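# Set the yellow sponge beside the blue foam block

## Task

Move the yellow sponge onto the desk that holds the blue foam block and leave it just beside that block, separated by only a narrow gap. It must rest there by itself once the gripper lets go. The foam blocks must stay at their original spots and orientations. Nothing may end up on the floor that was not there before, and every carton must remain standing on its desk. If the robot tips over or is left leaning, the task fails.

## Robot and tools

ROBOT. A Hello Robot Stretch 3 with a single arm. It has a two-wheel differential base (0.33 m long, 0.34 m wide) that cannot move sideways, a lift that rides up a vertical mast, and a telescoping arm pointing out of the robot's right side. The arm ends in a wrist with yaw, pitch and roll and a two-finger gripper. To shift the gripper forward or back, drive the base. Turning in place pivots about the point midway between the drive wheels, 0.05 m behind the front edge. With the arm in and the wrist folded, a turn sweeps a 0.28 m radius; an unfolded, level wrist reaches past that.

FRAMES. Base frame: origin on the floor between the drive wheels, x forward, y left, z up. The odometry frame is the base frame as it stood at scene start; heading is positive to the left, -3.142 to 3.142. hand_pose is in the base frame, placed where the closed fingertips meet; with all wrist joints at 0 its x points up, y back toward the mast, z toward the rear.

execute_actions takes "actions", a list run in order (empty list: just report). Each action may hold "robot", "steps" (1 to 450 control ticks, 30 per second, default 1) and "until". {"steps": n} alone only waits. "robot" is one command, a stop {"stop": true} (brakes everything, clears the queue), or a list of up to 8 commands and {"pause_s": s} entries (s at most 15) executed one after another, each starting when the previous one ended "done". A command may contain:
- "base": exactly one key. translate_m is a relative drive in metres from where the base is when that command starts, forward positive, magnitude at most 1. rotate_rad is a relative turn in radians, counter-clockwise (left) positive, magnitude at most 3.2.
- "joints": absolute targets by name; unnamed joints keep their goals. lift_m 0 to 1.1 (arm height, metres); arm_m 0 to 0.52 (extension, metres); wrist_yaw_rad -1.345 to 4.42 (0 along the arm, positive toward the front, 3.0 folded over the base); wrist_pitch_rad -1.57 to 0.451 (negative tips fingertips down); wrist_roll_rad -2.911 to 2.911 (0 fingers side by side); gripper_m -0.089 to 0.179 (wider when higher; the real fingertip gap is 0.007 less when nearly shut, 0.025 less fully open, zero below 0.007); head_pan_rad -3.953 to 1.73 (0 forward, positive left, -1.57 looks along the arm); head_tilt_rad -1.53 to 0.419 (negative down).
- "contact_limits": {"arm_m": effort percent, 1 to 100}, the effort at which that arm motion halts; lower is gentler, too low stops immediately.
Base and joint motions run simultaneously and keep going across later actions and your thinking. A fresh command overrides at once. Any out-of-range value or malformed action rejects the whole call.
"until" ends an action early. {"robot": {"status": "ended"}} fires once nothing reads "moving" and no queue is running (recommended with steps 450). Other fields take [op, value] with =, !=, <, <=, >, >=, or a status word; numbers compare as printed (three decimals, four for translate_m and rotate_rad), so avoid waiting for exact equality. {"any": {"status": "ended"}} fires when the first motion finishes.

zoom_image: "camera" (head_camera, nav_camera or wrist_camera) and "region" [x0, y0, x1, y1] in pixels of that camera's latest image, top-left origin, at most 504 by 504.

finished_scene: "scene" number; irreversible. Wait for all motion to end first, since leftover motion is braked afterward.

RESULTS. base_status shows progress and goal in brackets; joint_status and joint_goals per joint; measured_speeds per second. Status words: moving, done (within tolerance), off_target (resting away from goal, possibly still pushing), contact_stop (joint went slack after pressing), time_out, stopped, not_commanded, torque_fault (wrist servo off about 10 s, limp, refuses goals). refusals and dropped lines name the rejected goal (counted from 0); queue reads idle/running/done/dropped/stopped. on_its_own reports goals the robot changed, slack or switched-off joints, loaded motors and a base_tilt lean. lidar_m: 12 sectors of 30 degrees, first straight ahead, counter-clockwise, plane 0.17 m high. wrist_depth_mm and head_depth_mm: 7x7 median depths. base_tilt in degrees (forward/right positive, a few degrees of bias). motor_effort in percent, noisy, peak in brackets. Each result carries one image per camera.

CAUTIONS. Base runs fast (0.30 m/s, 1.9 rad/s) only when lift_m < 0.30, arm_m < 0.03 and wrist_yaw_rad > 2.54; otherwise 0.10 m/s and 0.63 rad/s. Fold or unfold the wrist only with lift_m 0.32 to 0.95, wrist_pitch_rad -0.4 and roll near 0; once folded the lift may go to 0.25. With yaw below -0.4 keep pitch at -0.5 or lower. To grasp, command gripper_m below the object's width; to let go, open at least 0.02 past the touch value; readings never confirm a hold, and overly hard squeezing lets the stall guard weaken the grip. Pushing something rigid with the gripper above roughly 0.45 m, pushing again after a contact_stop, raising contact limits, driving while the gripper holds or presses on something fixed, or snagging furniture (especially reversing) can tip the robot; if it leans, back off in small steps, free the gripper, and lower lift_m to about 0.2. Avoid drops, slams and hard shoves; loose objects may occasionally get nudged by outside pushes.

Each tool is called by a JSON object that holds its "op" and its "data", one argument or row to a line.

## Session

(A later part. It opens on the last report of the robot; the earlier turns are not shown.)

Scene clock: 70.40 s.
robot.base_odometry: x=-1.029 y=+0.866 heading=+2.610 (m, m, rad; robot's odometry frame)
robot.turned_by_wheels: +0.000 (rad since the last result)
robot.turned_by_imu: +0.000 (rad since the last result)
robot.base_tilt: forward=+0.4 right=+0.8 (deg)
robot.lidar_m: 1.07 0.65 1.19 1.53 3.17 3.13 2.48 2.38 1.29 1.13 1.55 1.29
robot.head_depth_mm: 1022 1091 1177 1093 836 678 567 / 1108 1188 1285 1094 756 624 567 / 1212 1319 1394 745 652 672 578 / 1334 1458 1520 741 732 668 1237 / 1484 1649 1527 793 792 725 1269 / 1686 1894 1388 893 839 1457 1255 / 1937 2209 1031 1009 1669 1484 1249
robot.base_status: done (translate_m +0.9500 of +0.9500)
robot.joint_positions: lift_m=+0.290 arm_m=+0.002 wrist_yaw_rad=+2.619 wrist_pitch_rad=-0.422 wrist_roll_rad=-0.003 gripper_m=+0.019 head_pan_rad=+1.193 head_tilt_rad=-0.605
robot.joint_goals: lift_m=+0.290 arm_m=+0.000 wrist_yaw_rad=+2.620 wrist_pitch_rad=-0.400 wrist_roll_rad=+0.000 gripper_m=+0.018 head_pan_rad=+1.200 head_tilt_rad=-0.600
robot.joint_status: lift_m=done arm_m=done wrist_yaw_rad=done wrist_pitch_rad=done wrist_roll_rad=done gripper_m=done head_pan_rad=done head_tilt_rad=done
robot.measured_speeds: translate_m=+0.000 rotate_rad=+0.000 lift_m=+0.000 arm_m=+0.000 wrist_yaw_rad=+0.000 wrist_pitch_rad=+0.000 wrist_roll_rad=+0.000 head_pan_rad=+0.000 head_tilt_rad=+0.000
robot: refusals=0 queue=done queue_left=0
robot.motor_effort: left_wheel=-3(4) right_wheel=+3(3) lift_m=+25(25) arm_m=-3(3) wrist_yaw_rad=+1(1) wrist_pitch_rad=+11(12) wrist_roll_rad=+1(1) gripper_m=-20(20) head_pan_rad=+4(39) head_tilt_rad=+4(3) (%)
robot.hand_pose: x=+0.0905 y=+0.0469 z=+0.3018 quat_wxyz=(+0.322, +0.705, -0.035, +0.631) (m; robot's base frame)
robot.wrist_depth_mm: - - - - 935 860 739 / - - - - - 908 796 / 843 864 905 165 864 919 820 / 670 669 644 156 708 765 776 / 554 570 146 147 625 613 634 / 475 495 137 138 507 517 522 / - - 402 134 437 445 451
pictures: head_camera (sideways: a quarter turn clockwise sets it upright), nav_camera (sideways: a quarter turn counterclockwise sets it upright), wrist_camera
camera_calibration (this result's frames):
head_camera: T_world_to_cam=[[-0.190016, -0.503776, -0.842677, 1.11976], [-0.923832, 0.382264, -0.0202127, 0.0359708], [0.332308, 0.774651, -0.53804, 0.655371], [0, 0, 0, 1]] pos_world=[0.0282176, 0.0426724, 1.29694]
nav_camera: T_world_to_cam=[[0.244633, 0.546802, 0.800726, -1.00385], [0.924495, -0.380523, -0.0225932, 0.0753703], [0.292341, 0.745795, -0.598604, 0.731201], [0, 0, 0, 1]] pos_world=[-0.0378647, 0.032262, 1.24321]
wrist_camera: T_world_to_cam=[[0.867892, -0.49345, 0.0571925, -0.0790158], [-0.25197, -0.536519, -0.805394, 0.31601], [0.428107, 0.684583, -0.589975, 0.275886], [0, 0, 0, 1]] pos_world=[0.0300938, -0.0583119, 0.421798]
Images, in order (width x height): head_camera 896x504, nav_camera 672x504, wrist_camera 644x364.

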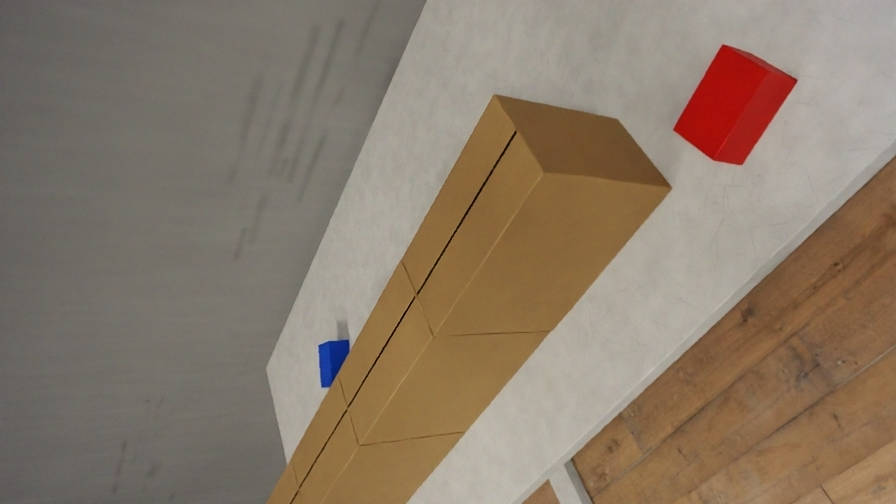

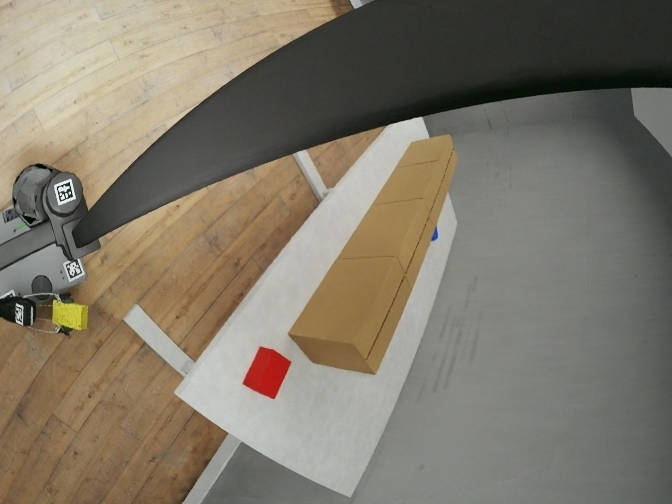

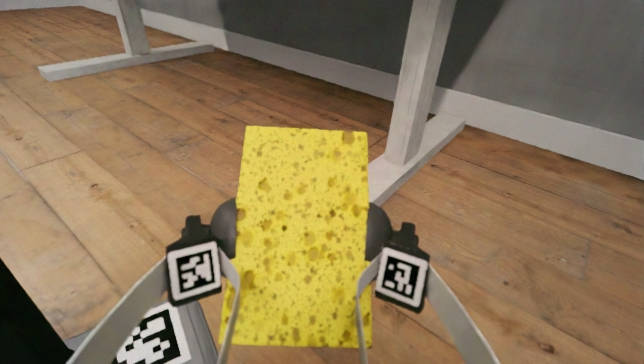

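{"op": "execute_actions", "data": {
  "actions": [
    {"robot":{"base":{"rotate_rad":1.918},"joints":{"head_pan_rad":-0.9,"head_tilt_rad":-0.9}},"steps":450,"until":{"robot":{"status":"ended"}}}
  ]
}}

Scene clock: 76.67 s.
robot.base_odometry: x=-1.029 y=+0.866 heading=-1.756 (m, m, rad; robot's odometry frame)
robot.turned_by_wheels: +1.918 (rad since the last result)
robot.turned_by_imu: +1.922 (rad since the last result)
robot.base_tilt: forward=+0.3 right=+0.7 (deg)
robot.lidar_m: 2.76 3.14 2.49 2.37 1.29 1.14 1.14 1.49 1.11 0.65 0.65 1.54
robot.head_depth_mm: 974 1071 921 764 692 1296 1147 / 1043 1114 917 760 649 1240 1144 / 1125 1137 859 754 643 1250 1154 / 1211 1135 649 718 670 1276 1133 / 1318 1127 671 732 1393 1276 1131 / 1375 761 752 760 1452 1278 1125 / 1456 778 839 797 1450 1267 1122
robot.base_status: done (rotate_rad +1.9179 of +1.9180)
robot.joint_positions: lift_m=+0.290 arm_m=+0.002 wrist_yaw_rad=+2.619 wrist_pitch_rad=-0.422 wrist_roll_rad=-0.003 gripper_m=+0.019 head_pan_rad=-0.893 head_tilt_rad=-0.889
robot.joint_goals: lift_m=+0.290 arm_m=+0.000 wrist_yaw_rad=+2.620 wrist_pitch_rad=-0.400 wrist_roll_rad=+0.000 gripper_m=+0.018 head_pan_rad=-0.900 head_tilt_rad=-0.900
robot.joint_status: lift_m=done arm_m=done wrist_yaw_rad=done wrist_pitch_rad=done wrist_roll_rad=done gripper_m=done head_pan_rad=done head_tilt_rad=done
robot.measured_speeds: translate_m=+0.000 rotate_rad=+0.000 lift_m=+0.000 arm_m=+0.000 wrist_yaw_rad=+0.000 wrist_pitch_rad=+0.000 wrist_roll_rad=+0.000 head_pan_rad=+0.000 head_tilt_rad=+0.000
robot: refusals=0 queue=done queue_left=0
robot.motor_effort: left_wheel=-3(11) right_wheel=+3(10) lift_m=+25(24) arm_m=-3(3) wrist_yaw_rad=+1(1) wrist_pitch_rad=+12(12) wrist_roll_rad=+1(1) gripper_m=-20(21) head_pan_rad=-2(39) head_tilt_rad=-7(35) (%)
robot.hand_pose: x=+0.0905 y=+0.0469 z=+0.3018 quat_wxyz=(+0.322, +0.705, -0.035, +0.631) (m; robot's base frame)
robot.wrist_depth_mm: - - - - - - - / - - - - - - - / 847 868 893 166 957 - - / 661 685 641 156 732 753 787 / 556 568 146 147 614 610 628 / 471 493 137 138 511 521 521 / - - 401 134 432 442 450
pictures: head_camera (sideways: a quarter turn clockwise sets it upright), nav_camera (sideways: a quarter turn counterclockwise sets it upright), wrist_camera
camera_calibration (this result's frames):
head_camera: T_world_to_cam=[[-0.479495, 0.580548, -0.658064, 0.880899], [0.783674, 0.620731, -0.0234083, 0.0297072], [0.394891, -0.526932, -0.752598, 0.934079], [0, 0, 0, 1]] pos_world=[0.0302465, -0.0376477, 1.28337]
nav_camera: T_world_to_cam=[[0.481168, -0.638238, 0.60094, -0.744933], [-0.790056, -0.612765, -0.0182045, 0.0801079], [0.379853, -0.466017, -0.799087, 0.991413], [0, 0, 0, 1]] pos_world=[0.0451364, 0.0356574, 1.24134]
wrist_camera: T_world_to_cam=[[0.867892, -0.493449, 0.0571964, -0.0790149], [-0.251967, -0.536521, -0.805393, 0.316012], [0.428107, 0.684583, -0.589975, 0.275883], [0, 0, 0, 1]] pos_world=[0.0300936, -0.0583072, 0.421798]
Images, in order (width x height): head_camera 896x504, nav_camera 672x504, wrist_camera 644x364.

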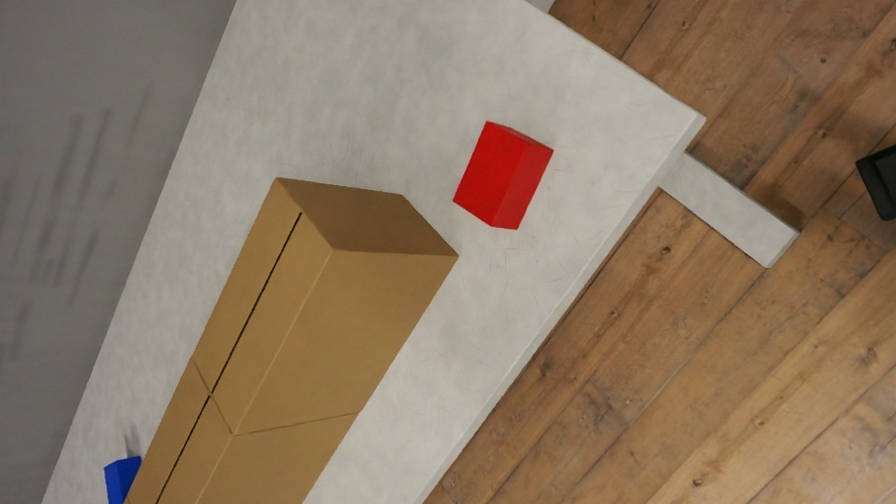

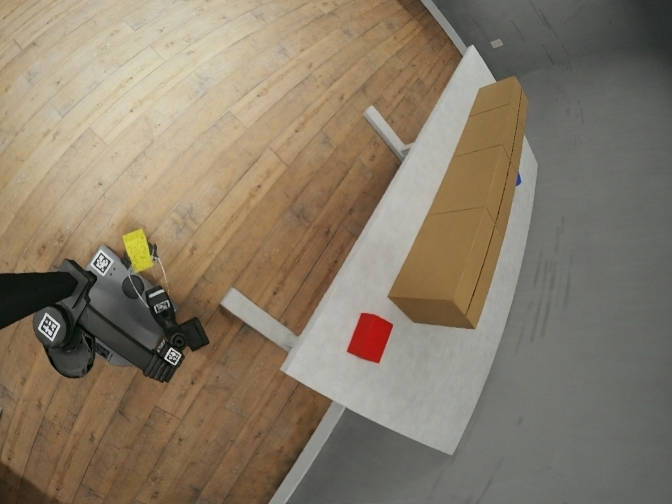

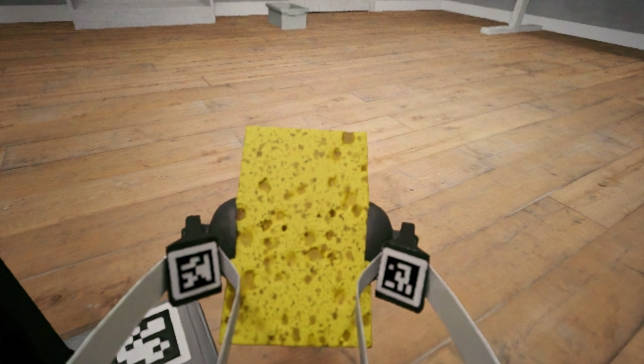

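{"op": "execute_actions", "data": {
  "actions": [
    {"robot":{"base":{"translate_m":0.5},"joints":{"lift_m":0.9,"head_pan_rad":-1.3,"head_tilt_rad":-1.1}},"steps":450,"until":{"robot":{"lift_m":[">",0.42]}}}
  ]
}}

Scene clock: 80.03 s.
robot.base_odometry: x=-1.053 y=+0.738 heading=-1.756 (m, m, rad; robot's odometry frame)
robot.turned_by_wheels: +0.000 (rad since the last result)
robot.turned_by_imu: +0.000 (rad since the last result)
robot.base_tilt: forward=+0.0 right=+0.1 (deg)
robot.lidar_m: 2.64 3.00 2.76 2.37 1.68 1.44 1.26 1.49 1.11 0.63 1.12 1.42
robot.head_depth_mm: 956 1064 1390 1501 1344 1223 1120 / 957 836 732 656 1319 1242 1115 / 971 828 724 637 1315 1246 - / 962 827 721 633 1297 1209 - / 953 577 671 648 1327 1206 1105 / 950 561 648 658 1318 1194 1105 / 944 566 676 666 1322 1196 1100
robot.base_status: moving (translate_m +0.1302 of +0.5000)
robot.joint_positions: lift_m=+0.421 arm_m=+0.002 wrist_yaw_rad=+2.619 wrist_pitch_rad=-0.422 wrist_roll_rad=-0.003 gripper_m=+0.019 head_pan_rad=-1.293 head_tilt_rad=-1.086
robot.joint_goals: lift_m=+0.900 arm_m=+0.000 wrist_yaw_rad=+2.620 wrist_pitch_rad=-0.400 wrist_roll_rad=+0.000 gripper_m=+0.018 head_pan_rad=-1.300 head_tilt_rad=-1.100
robot.joint_status: lift_m=moving arm_m=done wrist_yaw_rad=done wrist_pitch_rad=done wrist_roll_rad=done gripper_m=done head_pan_rad=done head_tilt_rad=done
robot.measured_speeds: translate_m=+0.100 rotate_rad=+0.000 lift_m=+0.110 arm_m=+0.000 wrist_yaw_rad=+0.000 wrist_pitch_rad=+0.000 wrist_roll_rad=+0.000 head_pan_rad=+0.000 head_tilt_rad=+0.000
robot: refusals=0 queue=running queue_left=0
robot.motor_effort: left_wheel=-2(4) right_wheel=+5(9) lift_m=+32(32) arm_m=-3(3) wrist_yaw_rad=+0(1) wrist_pitch_rad=+11(12) wrist_roll_rad=+1(1) gripper_m=-21(20) head_pan_rad=-2(27) head_tilt_rad=-8(32) (%)
robot.hand_pose: x=+0.0905 y=+0.0469 z=+0.4328 quat_wxyz=(+0.322, +0.705, -0.035, +0.631) (m; robot's base frame)
robot.wrist_depth_mm: - - - - - - - / - - - - - - - / - - - 166 - - - / 869 882 835 156 956 - - / 728 732 146 147 813 802 819 / 620 628 137 138 655 669 677 / 555 544 529 134 565 580 584
pictures: head_camera (sideways: a quarter turn clockwise sets it upright), nav_camera (sideways: a quarter turn counterclockwise sets it upright), wrist_camera
camera_calibration (this result's frames):
head_camera: T_world_to_cam=[[-0.246862, 0.831483, -0.49769, 0.670542], [0.962265, 0.271006, -0.0245337, 0.0300767], [0.114478, -0.484966, -0.867008, 1.08453], [0, 0, 0, 1]] pos_world=[0.0124352, -0.0397343, 1.27476]
nav_camera: T_world_to_cam=[[0.222615, -0.873641, 0.43266, -0.524141], [-0.967223, -0.253528, -0.0142705, 0.0760629], [0.122159, -0.415302, -0.901444, 1.12602], [0, 0, 0, 1]] pos_world=[0.0526976, 0.0290128, 1.24291]
wrist_camera: T_world_to_cam=[[0.867948, -0.49335, 0.0571974, -0.086492], [-0.251826, -0.536423, -0.805502, 0.42161], [0.428077, 0.684731, -0.589826, 0.353114], [0, 0, 0, 1]] pos_world=[0.0300831, -0.0582973, 0.55283]
Images, in order (width x height): head_camera 896x504, nav_camera 672x504, wrist_camera 644x364.

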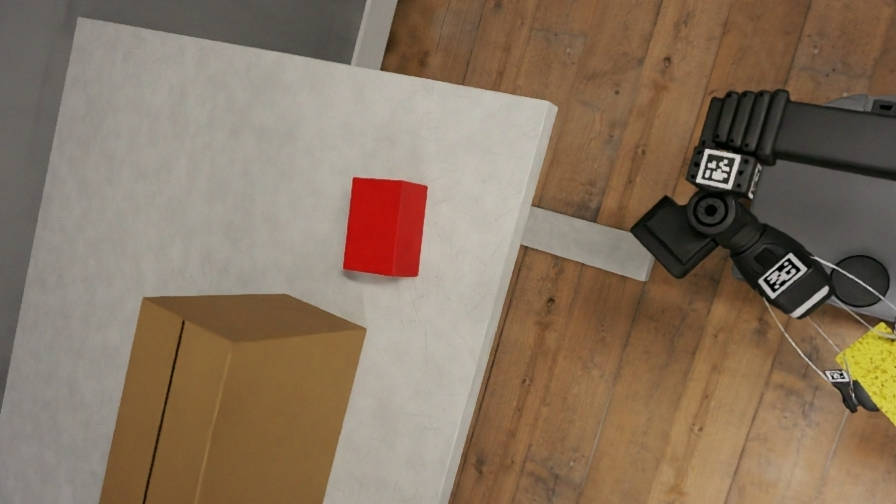

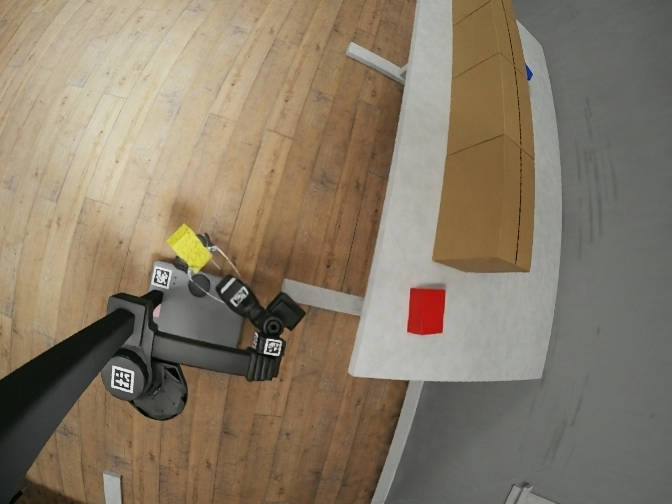

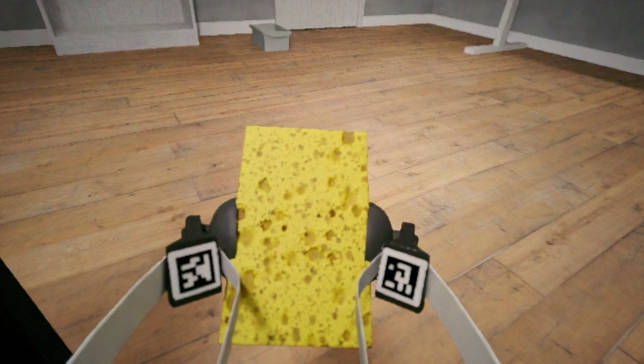

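Clearance looks fine.

{"op": "execute_actions", "data": {
  "actions": [
    {"steps":450,"until":{"robot":{"status":"ended"}}},
    {"robot":[{"base":{"rotate_rad":-0.15},"joints":{"wrist_yaw_rad":1.57}},{"base":{"translate_m":0.42},"joints":{"lift_m":1.02}},{"base":{"rotate_rad":0.15},"joints":{"head_pan_rad":-1.3,"head_tilt_rad":-0.8}}],"steps":450,"until":{"robot":{"status":"ended"}}}
  ]
}}

Scene clock: 93.13 s.
robot.base_odometry: x=-1.259 y=-0.023 heading=-1.756 (m, m, rad; robot's odometry frame)
robot.turned_by_wheels: +0.000 (rad since the last result)
robot.turned_by_imu: -0.001 (rad since the last result)
robot.base_tilt: forward=+0.4 right=+0.7 (deg)
robot.lidar_m: 1.87 2.38 2.79 2.45 2.80 2.04 2.04 0.90 1.05 1.02 0.76 1.48
robot.head_depth_mm: 846 948 1031 - - 558 536 / 864 975 1036 709 501 - 546 / 887 1005 1031 564 506 - 1126 / 916 1036 1022 560 - - 1124 / 937 1075 1019 - - - 1155 / 964 1102 1010 - - - 1148 / 995 1132 1003 582 644 582 1147
robot.base_status: done (rotate_rad +0.1499 of +0.1500)
robot.joint_positions: lift_m=+1.020 arm_m=+0.002 wrist_yaw_rad=+1.571 wrist_pitch_rad=-0.422 wrist_roll_rad=-0.003 gripper_m=+0.019 head_pan_rad=-1.293 head_tilt_rad=-0.804
robot.joint_goals: lift_m=+1.020 arm_m=+0.000 wrist_yaw_rad=+1.570 wrist_pitch_rad=-0.400 wrist_roll_rad=+0.000 gripper_m=+0.018 head_pan_rad=-1.300 head_tilt_rad=-0.800
robot.joint_status: lift_m=done arm_m=done wrist_yaw_rad=done wrist_pitch_rad=done wrist_roll_rad=done gripper_m=done head_pan_rad=done head_tilt_rad=done
robot.measured_speeds: translate_m=+0.000 rotate_rad=+0.000 lift_m=+0.000 arm_m=+0.000 wrist_yaw_rad=+0.000 wrist_pitch_rad=+0.000 wrist_roll_rad=+0.000 head_pan_rad=+0.000 head_tilt_rad=+0.000
robot: refusals=0 queue=done queue_left=0
robot.motor_effort: left_wheel=-4(7) right_wheel=+3(7) lift_m=+30(32) arm_m=-3(3) wrist_yaw_rad=-1(2) wrist_pitch_rad=+12(12) wrist_roll_rad=+1(1) gripper_m=-21(20) head_pan_rad=-2(3) head_tilt_rad=+2(32) (%)
robot.hand_pose: x=+0.2025 y=-0.1470 z=+1.0316 quat_wxyz=(+0.594, +0.593, -0.383, +0.385) (m; robot's base frame)
robot.wrist_depth_mm: - - - - - - - / - - - - - - - / - - - 166 - - 979 / - - - 155 - - 921 / - - 146 147 645 381 626 / - - 138 139 488 342 312 / - - - 134 445 319 272
pictures: head_camera (sideways: a quarter turn clockwise sets it upright), nav_camera (sideways: a quarter turn counterclockwise sets it upright), wrist_camera
camera_calibration (this result's frames):
head_camera: T_world_to_cam=[[-0.199067, 0.664947, -0.719874, 0.959734], [0.964215, 0.264154, -0.0226359, 0.0276029], [0.175106, -0.698619, -0.693736, 0.858869], [0, 0, 0, 1]] pos_world=[0.0140433, -0.0454415, 1.28734]
nav_camera: T_world_to_cam=[[0.179402, -0.723248, 0.666879, -0.829008], [-0.966003, -0.257778, -0.0196957, 0.0831247], [0.186152, -0.640674, -0.744906, 0.922143], [0, 0, 0, 1]] pos_world=[0.0573659, 0.0126421, 1.24139]
wrist_camera: T_world_to_cam=[[0.00623067, -0.998344, 0.0571958, -0.213395], [-0.590412, -0.049836, -0.805562, 0.968273], [0.807078, -0.0287499, -0.589744, 0.60939], [0, 0, 0, 1]] pos_world=[0.081184, -0.147267, 1.15159]
Images, in order (width x height): head_camera 896x504, nav_camera 672x504, wrist_camera 644x364.

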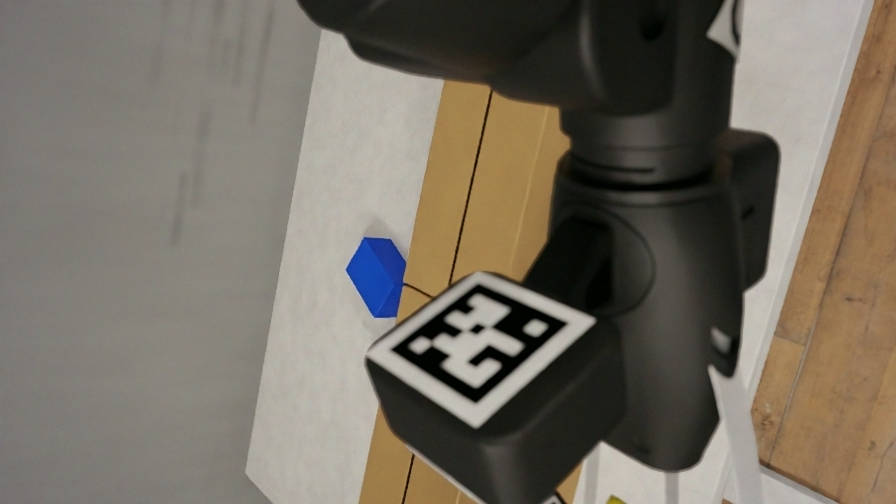

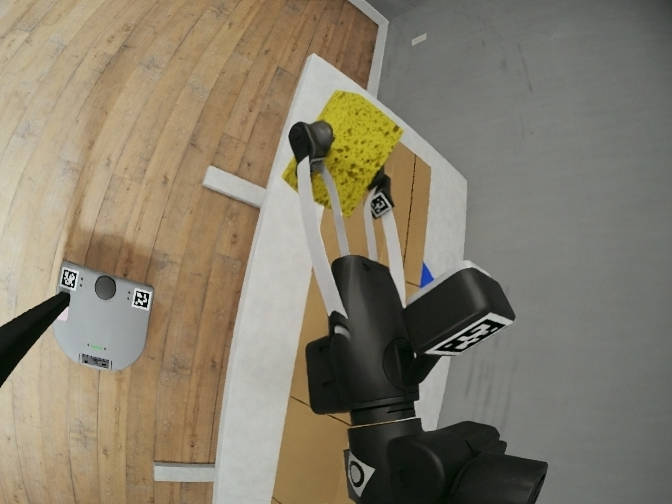

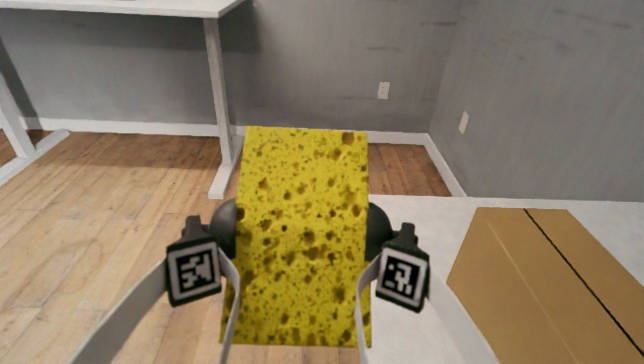

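{"op": "execute_actions", "data": {
  "actions": [
    {"robot":[{"base":{"translate_m":0.03},"joints":{"arm_m":0.42,"head_pan_rad":-1.4,"head_tilt_rad":-0.7}},{"joints":{"wrist_yaw_rad":1.0,"wrist_pitch_rad":-0.99,"lift_m":0.95}}],"steps":450,"until":{"robot":{"status":"ended"}}}
  ]
}}

Scene clock: 99.43 s.
robot.base_odometry: x=-1.264 y=-0.052 heading=-1.756 (m, m, rad; robot's odometry frame)
robot.turned_by_wheels: +0.000 (rad since the last result)
robot.turned_by_imu: -0.001 (rad since the last result)
robot.base_tilt: forward=+0.4 right=+0.8 (deg)
robot.lidar_m: 1.84 2.34 2.79 2.46 2.80 2.45 2.07 0.93 1.05 1.02 0.74 1.48
robot.head_depth_mm: 835 - 1052 948 518 541 539 / 847 907 - 939 514 552 538 / 862 957 1082 907 513 570 535 / 873 980 1091 714 524 580 534 / 888 994 1108 852 526 592 543 / 906 1015 1114 914 534 588 552 / 918 1034 1129 909 539 599 561
robot.base_status: done (translate_m +0.0300 of +0.0300)
robot.joint_positions: lift_m=+0.950 arm_m=+0.420 wrist_yaw_rad=+1.002 wrist_pitch_rad=-0.997 wrist_roll_rad=-0.003 gripper_m=+0.019 head_pan_rad=-1.393 head_tilt_rad=-0.705
robot.joint_goals: lift_m=+0.950 arm_m=+0.420 wrist_yaw_rad=+1.000 wrist_pitch_rad=-0.990 wrist_roll_rad=+0.000 gripper_m=+0.018 head_pan_rad=-1.400 head_tilt_rad=-0.700
robot.joint_status: lift_m=done arm_m=done wrist_yaw_rad=done wrist_pitch_rad=done wrist_roll_rad=done gripper_m=done head_pan_rad=done head_tilt_rad=done
robot.measured_speeds: translate_m=+0.000 rotate_rad=+0.000 lift_m=+0.000 arm_m=+0.000 wrist_yaw_rad=+0.000 wrist_pitch_rad=+0.000 wrist_roll_rad=+0.000 head_pan_rad=+0.000 head_tilt_rad=+0.000
robot: refusals=0 queue=done queue_left=0
robot.motor_effort: left_wheel=-4(8) right_wheel=+3(8) lift_m=+25(29) arm_m=+3(5) wrist_yaw_rad=-2(1) wrist_pitch_rad=+3(11) wrist_roll_rad=+1(1) gripper_m=-20(21) head_pan_rad=-3(14) head_tilt_rad=+4(20) (%)
robot.hand_pose: x=+0.0787 y=-0.6289 z=+0.8606 quat_wxyz=(+0.708, +0.595, -0.381, +0.002) (m; robot's base frame)
robot.wrist_depth_mm: 379 386 394 399 408 413 353 / 355 358 365 373 378 385 374 / 328 336 339 166 352 358 365 / 286 311 310 156 329 331 340 / 243 296 146 147 313 313 319 / 214 278 138 138 291 295 299 / 192 264 263 134 274 280 282
pictures: head_camera (sideways: a quarter turn clockwise sets it upright), nav_camera (sideways: a quarter turn counterclockwise sets it upright), wrist_camera
camera_calibration (this result's frames):
head_camera: T_world_to_cam=[[-0.118628, 0.608145, -0.784912, 1.04401], [0.986131, 0.164566, -0.021535, 0.0260388], [0.116073, -0.776581, -0.619232, 0.762318], [0, 0, 0, 1]] pos_world=[0.00968696, -0.0471945, 1.29207]
nav_camera: T_world_to_cam=[[0.0941305, -0.669104, 0.737184, -0.920107], [-0.986531, -0.162192, -0.0212437, 0.0852679], [0.133779, -0.725255, -0.675358, 0.832011], [0, 0, 0, 1]] pos_world=[0.0594236, 0.00160204, 1.242]
wrist_camera: T_world_to_cam=[[-0.50808, -0.860131, 0.0450571, -0.546091], [-0.812816, 0.461511, -0.355439, 0.685121], [0.28493, -0.217215, -0.933613, 0.813082], [0, 0, 0, 1]] pos_world=[0.0477485, -0.609288, 1.02723]
Images, in order (width x height): head_camera 896x504, nav_camera 672x504, wrist_camera 644x364.

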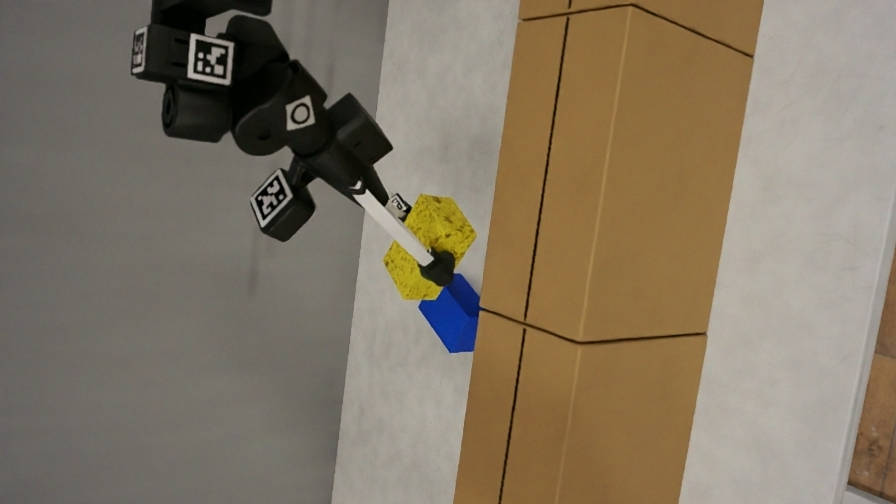

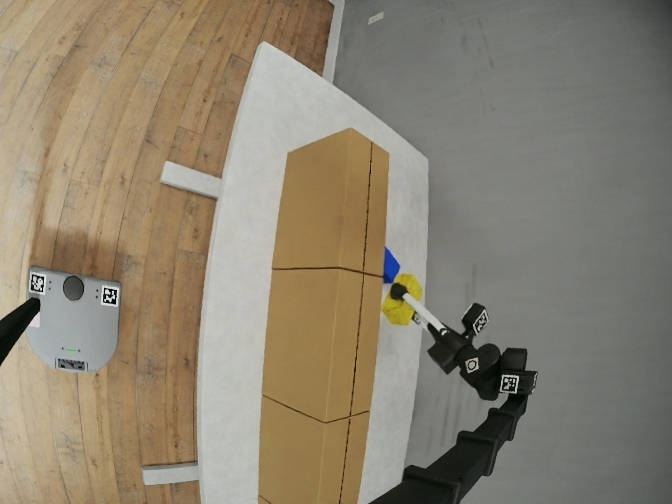

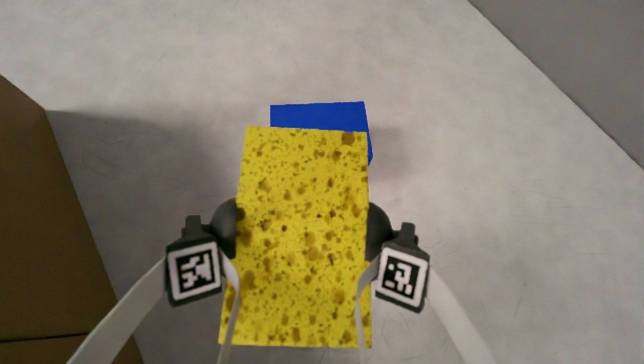

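{"op": "execute_actions", "data": {
  "actions": [
    {"robot":{"joints":{"wrist_yaw_rad":1.08,"arm_m":0.435,"lift_m":0.86}},"steps":450,"until":{"robot":{"status":"ended"}}}
  ]
}}

Scene clock: 101.30 s.
robot.base_odometry: x=-1.264 y=-0.052 heading=-1.756 (m, m, rad; robot's odometry frame)
robot.turned_by_wheels: +0.000 (rad since the last result)
robot.turned_by_imu: +0.000 (rad since the last result)
robot.base_tilt: forward=+0.4 right=+0.7 (deg)
robot.lidar_m: 1.83 2.34 2.79 2.45 2.79 2.45 2.07 0.93 1.06 1.02 0.74 1.48
robot.head_depth_mm: 834 925 - 942 518 542 540 / 849 938 - 906 515 554 537 / 861 957 1067 873 512 570 535 / 872 978 1080 928 525 581 534 / 888 991 1107 851 526 589 543 / 902 1018 1101 914 534 589 551 / 920 1028 1131 910 540 602 559
robot.base_status: done (translate_m +0.0300 of +0.0300)
robot.joint_positions: lift_m=+0.860 arm_m=+0.435 wrist_yaw_rad=+1.078 wrist_pitch_rad=-0.997 wrist_roll_rad=-0.003 gripper_m=+0.019 head_pan_rad=-1.393 head_tilt_rad=-0.705
robot.joint_goals: lift_m=+0.860 arm_m=+0.435 wrist_yaw_rad=+1.080 wrist_pitch_rad=-0.990 wrist_roll_rad=+0.000 gripper_m=+0.018 head_pan_rad=-1.400 head_tilt_rad=-0.700
robot.joint_status: lift_m=done arm_m=done wrist_yaw_rad=done wrist_pitch_rad=done wrist_roll_rad=done gripper_m=done head_pan_rad=done head_tilt_rad=done
robot.measured_speeds: translate_m=+0.000 rotate_rad=+0.000 lift_m=+0.000 arm_m=+0.000 wrist_yaw_rad=+0.000 wrist_pitch_rad=+0.000 wrist_roll_rad=+0.000 head_pan_rad=+0.000 head_tilt_rad=+0.000
robot: refusals=0 queue=done queue_left=0
robot.motor_effort: left_wheel=-4(4) right_wheel=+3(3) lift_m=+25(23) arm_m=+4(3) wrist_yaw_rad=+1(3) wrist_pitch_rad=+3(4) wrist_roll_rad=+1(1) gripper_m=-20(21) head_pan_rad=-3(2) head_tilt_rad=+4(3) (%)
robot.hand_pose: x=+0.0832 y=-0.6360 z=+0.7705 quat_wxyz=(+0.707, +0.609, -0.358, +0.029) (m; robot's base frame)
robot.wrist_depth_mm: 268 271 277 282 287 293 302 / 247 251 255 205 259 272 277 / 232 235 236 165 243 252 257 / 218 220 218 155 232 235 240 / 205 209 146 147 220 221 224 / 195 196 138 138 205 207 210 / 184 186 186 134 192 197 199
pictures: head_camera (sideways: a quarter turn clockwise sets it upright), nav_camera (sideways: a quarter turn counterclockwise sets it upright), wrist_camera
camera_calibration (this result's frames):
head_camera: T_world_to_cam=[[-0.118628, 0.608145, -0.784912, 1.04401], [0.986131, 0.164565, -0.021535, 0.0260388], [0.116073, -0.776581, -0.619232, 0.762318], [0, 0, 0, 1]] pos_world=[0.00968694, -0.0471945, 1.29207]
nav_camera: T_world_to_cam=[[0.0941303, -0.669104, 0.737184, -0.920107], [-0.986531, -0.162191, -0.0212437, 0.0852679], [0.133779, -0.725255, -0.675358, 0.832011], [0, 0, 0, 1]] pos_world=[0.0594236, 0.00160202, 1.242]
wrist_camera: T_world_to_cam=[[-0.440897, -0.896427, 0.0450381, -0.574512], [-0.845853, 0.39819, -0.354933, 0.622135], [0.300238, -0.194585, -0.933806, 0.739439], [0, 0, 0, 1]] pos_world=[0.0509263, -0.618852, 0.937184]
Images, in order (width x height): head_camera 896x504, nav_camera 672x504, wrist_camera 644x364.

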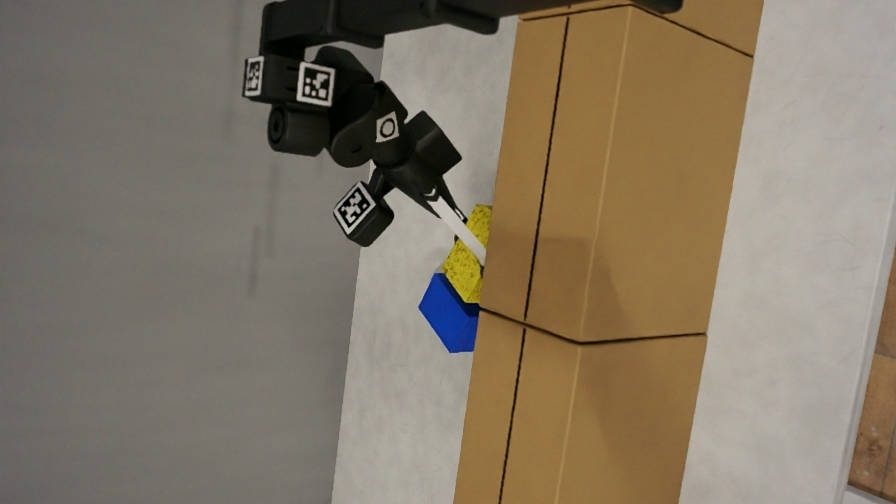

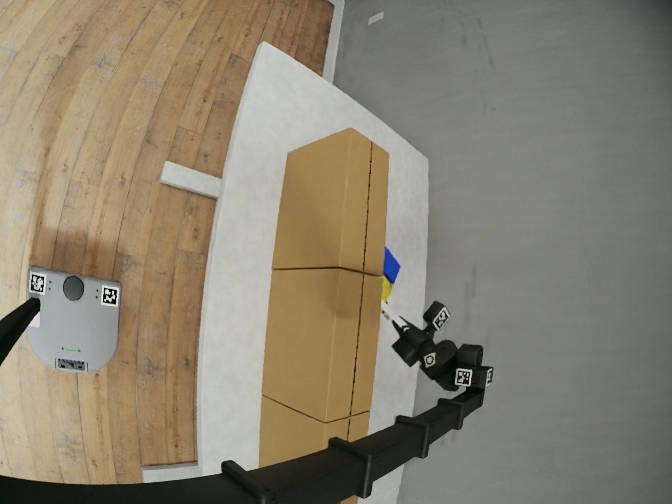

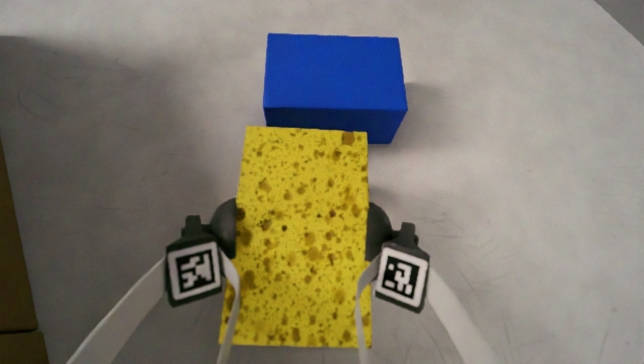

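{"op": "execute_actions", "data": {
  "actions": [
    {"robot":{"base":{"translate_m":0.005},"joints":{"arm_m":0.457,"lift_m":0.849}},"steps":450,"until":{"robot":{"status":"ended"}}}
  ]
}}

Scene clock: 104.70 s.
robot.base_odometry: x=-1.265 y=-0.057 heading=-1.756 (m, m, rad; robot's odometry frame)
robot.turned_by_wheels: +0.000 (rad since the last result)
robot.turned_by_imu: +0.000 (rad since the last result)
robot.base_tilt: forward=+0.4 right=+0.7 (deg)
robot.lidar_m: 1.84 2.34 2.78 2.46 2.79 2.47 2.07 0.93 1.05 1.02 0.74 1.48
robot.head_depth_mm: 831 922 - 941 518 542 539 / 847 940 - 907 514 554 537 / 858 959 1062 886 513 570 536 / 874 975 1084 860 525 579 533 / 893 999 1113 850 525 589 542 / 906 1010 1108 914 535 589 551 / 915 1030 1128 911 541 600 560
robot.base_status: done (translate_m +0.0050 of +0.0050)
robot.joint_positions: lift_m=+0.849 arm_m=+0.457 wrist_yaw_rad=+1.079 wrist_pitch_rad=-0.997 wrist_roll_rad=-0.003 gripper_m=+0.019 head_pan_rad=-1.393 head_tilt_rad=-0.705
robot.joint_goals: lift_m=+0.849 arm_m=+0.457 wrist_yaw_rad=+1.080 wrist_pitch_rad=-0.990 wrist_roll_rad=+0.000 gripper_m=+0.018 head_pan_rad=-1.400 head_tilt_rad=-0.700
robot.joint_status: lift_m=done arm_m=done wrist_yaw_rad=done wrist_pitch_rad=done wrist_roll_rad=done gripper_m=done head_pan_rad=done head_tilt_rad=done
robot.measured_speeds: translate_m=+0.000 rotate_rad=+0.000 lift_m=+0.000 arm_m=+0.000 wrist_yaw_rad=+0.000 wrist_pitch_rad=+0.000 wrist_roll_rad=+0.000 head_pan_rad=+0.000 head_tilt_rad=+0.000
robot: refusals=0 queue=done queue_left=0
robot.motor_effort: left_wheel=-4(5) right_wheel=+3(8) lift_m=+24(19) arm_m=+3(5) wrist_yaw_rad=+1(2) wrist_pitch_rad=+3(4) wrist_roll_rad=+1(1) gripper_m=-20(20) head_pan_rad=-3(3) head_tilt_rad=+3(3) (%)
robot.hand_pose: x=+0.0832 y=-0.6580 z=+0.7595 quat_wxyz=(+0.707, +0.609, -0.358, +0.029) (m; robot's base frame)
robot.wrist_depth_mm: 253 257 262 268 272 279 286 / 236 240 235 193 252 257 263 / 221 224 220 166 233 238 244 / 206 209 206 155 220 224 227 / 195 197 146 147 208 210 213 / 184 186 138 138 194 197 200 / 175 177 175 134 183 187 188
pictures: head_camera (sideways: a quarter turn clockwise sets it upright), nav_camera (sideways: a quarter turn counterclockwise sets it upright), wrist_camera
camera_calibration (this result's frames):
head_camera: T_world_to_cam=[[-0.118628, 0.608144, -0.784913, 1.04401], [0.986131, 0.164566, -0.021535, 0.0260388], [0.116073, -0.776582, -0.619232, 0.762317], [0, 0, 0, 1]] pos_world=[0.00968695, -0.0471945, 1.29207]
nav_camera: T_world_to_cam=[[0.0941303, -0.669103, 0.737184, -0.920108], [-0.986531, -0.162192, -0.0212437, 0.0852679], [0.133779, -0.725255, -0.675358, 0.83201], [0, 0, 0, 1]] pos_world=[0.0594237, 0.00160199, 1.242]
wrist_camera: T_world_to_cam=[[-0.440631, -0.896558, 0.0450318, -0.593806], [-0.846024, 0.397976, -0.354766, 0.626694], [0.300147, -0.194419, -0.93387, 0.725047], [0, 0, 0, 1]] pos_world=[0.0509279, -0.640827, 0.92617]
Images, in order (width x height): head_camera 896x504, nav_camera 672x504, wrist_camera 644x364.

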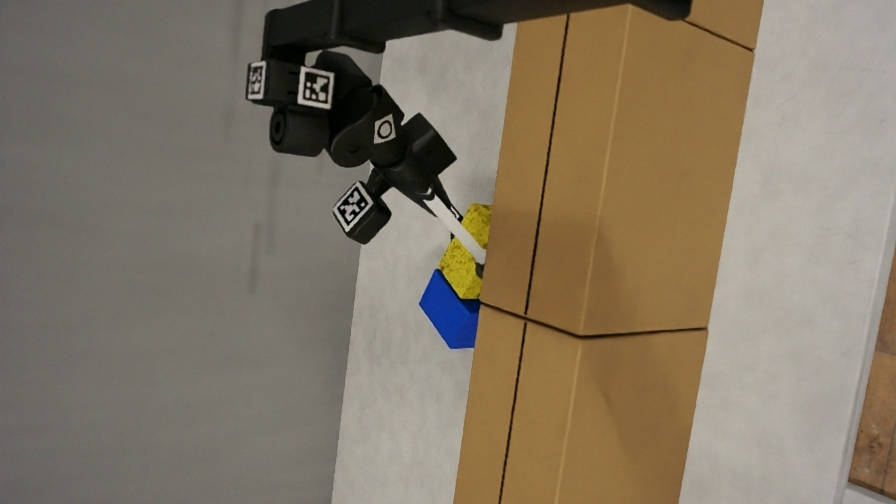

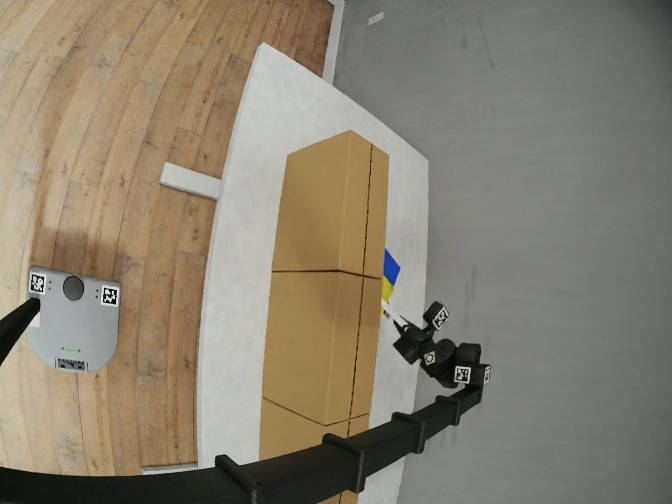

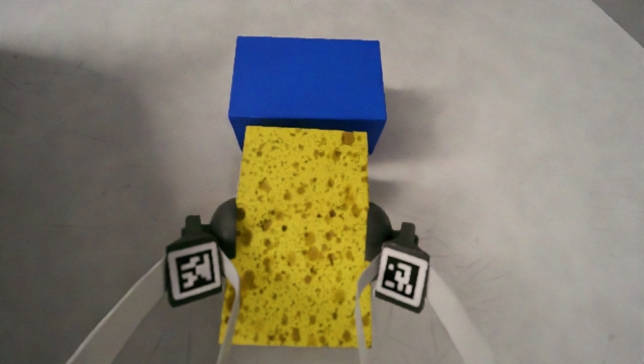

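{"op": "execute_actions", "data": {
  "actions": [
    {"robot":[{"joints":{"lift_m":0.839}},{"joints":{"gripper_m":0.11}},{"joints":{"lift_m":0.93}}],"steps":450,"until":{"robot":{"status":"ended"}}}
  ]
}}

Scene clock: 108.47 s.
robot.base_odometry: x=-1.265 y=-0.057 heading=-1.756 (m, m, rad; robot's odometry frame)
robot.turned_by_wheels: +0.000 (rad since the last result)
robot.turned_by_imu: +0.000 (rad since the last result)
robot.base_tilt: forward=+0.3 right=+0.7 (deg)
robot.lidar_m: 1.83 2.34 2.78 2.45 2.79 2.46 2.08 0.93 1.06 1.02 0.74 1.48
robot.head_depth_mm: 832 886 1053 945 518 536 539 / 844 908 1094 940 515 554 538 / 857 959 1084 929 513 570 535 / 873 971 1097 863 525 581 532 / 888 992 1101 848 526 590 542 / 901 1019 1106 914 535 590 551 / 911 1032 1128 911 541 600 560
robot.base_status: done (translate_m +0.0050 of +0.0050)
robot.joint_positions: lift_m=+0.930 arm_m=+0.457 wrist_yaw_rad=+1.079 wrist_pitch_rad=-0.997 wrist_roll_rad=-0.003 gripper_m=+0.110 head_pan_rad=-1.393 head_tilt_rad=-0.705
robot.joint_goals: lift_m=+0.930 arm_m=+0.457 wrist_yaw_rad=+1.080 wrist_pitch_rad=-0.990 wrist_roll_rad=+0.000 gripper_m=+0.110 head_pan_rad=-1.400 head_tilt_rad=-0.700
robot.joint_status: lift_m=done arm_m=done wrist_yaw_rad=done wrist_pitch_rad=done wrist_roll_rad=done gripper_m=done head_pan_rad=done head_tilt_rad=done
robot.measured_speeds: translate_m=+0.000 rotate_rad=+0.000 lift_m=+0.000 arm_m=+0.000 wrist_yaw_rad=+0.000 wrist_pitch_rad=+0.000 wrist_roll_rad=+0.000 head_pan_rad=+0.000 head_tilt_rad=+0.000
robot: refusals=0 queue=done queue_left=0
robot.motor_effort: left_wheel=-4(4) right_wheel=+3(3) lift_m=+29(30) arm_m=+3(3) wrist_yaw_rad=+1(1) wrist_pitch_rad=+3(3) wrist_roll_rad=+1(1) gripper_m=+1(83) head_pan_rad=-3(3) head_tilt_rad=+4(3) (%)
robot.hand_pose: x=+0.0832 y=-0.6580 z=+0.8403 quat_wxyz=(+0.707, +0.609, -0.358, +0.029) (m; robot's base frame)
robot.wrist_depth_mm: 354 360 365 373 380 387 331 / 328 335 338 347 353 358 350 / 308 311 312 272 326 334 342 / 287 294 292 258 306 313 316 / 268 276 278 240 291 293 297 / 244 - 262 227 271 275 281 / 237 246 248 249 257 260 264
pictures: head_camera (sideways: a quarter turn clockwise sets it upright), nav_camera (sideways: a quarter turn counterclockwise sets it upright), wrist_camera
camera_calibration (this result's frames):
head_camera: T_world_to_cam=[[-0.118628, 0.608144, -0.784913, 1.04401], [0.986131, 0.164566, -0.021535, 0.0260388], [0.116073, -0.776581, -0.619232, 0.762317], [0, 0, 0, 1]] pos_world=[0.00968695, -0.0471945, 1.29207]
nav_camera: T_world_to_cam=[[0.0941303, -0.669103, 0.737184, -0.920108], [-0.986531, -0.162192, -0.0212437, 0.0852679], [0.133779, -0.725255, -0.675358, 0.83201], [0, 0, 0, 1]] pos_world=[0.0594237, 0.001602, 1.242]
wrist_camera: T_world_to_cam=[[-0.440631, -0.896558, 0.0450316, -0.597443], [-0.846026, 0.397977, -0.354759, 0.65534], [0.300141, -0.194416, -0.933873, 0.800476], [0, 0, 0, 1]] pos_world=[0.0509275, -0.640828, 1.00693]
Images, in order (width x height): head_camera 896x504, nav_camera 672x504, wrist_camera 644x364.

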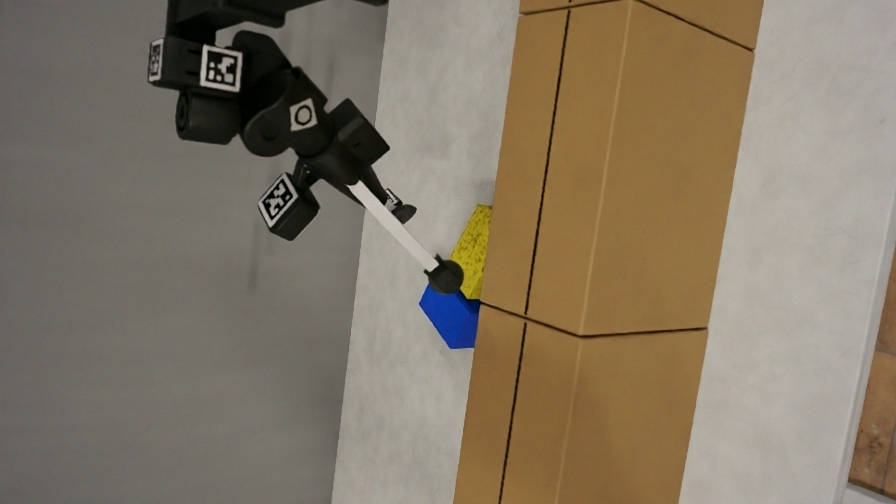

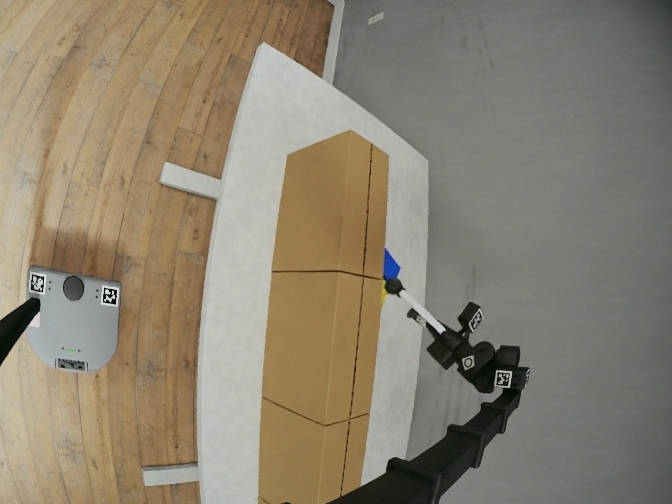

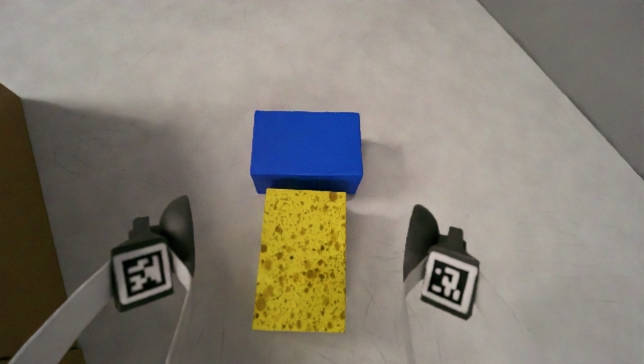

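Gap is about 1 cm. Done.

{"op": "finished_scene", "data": {
  "scene": 1
}}

The scene is finished: the task was done.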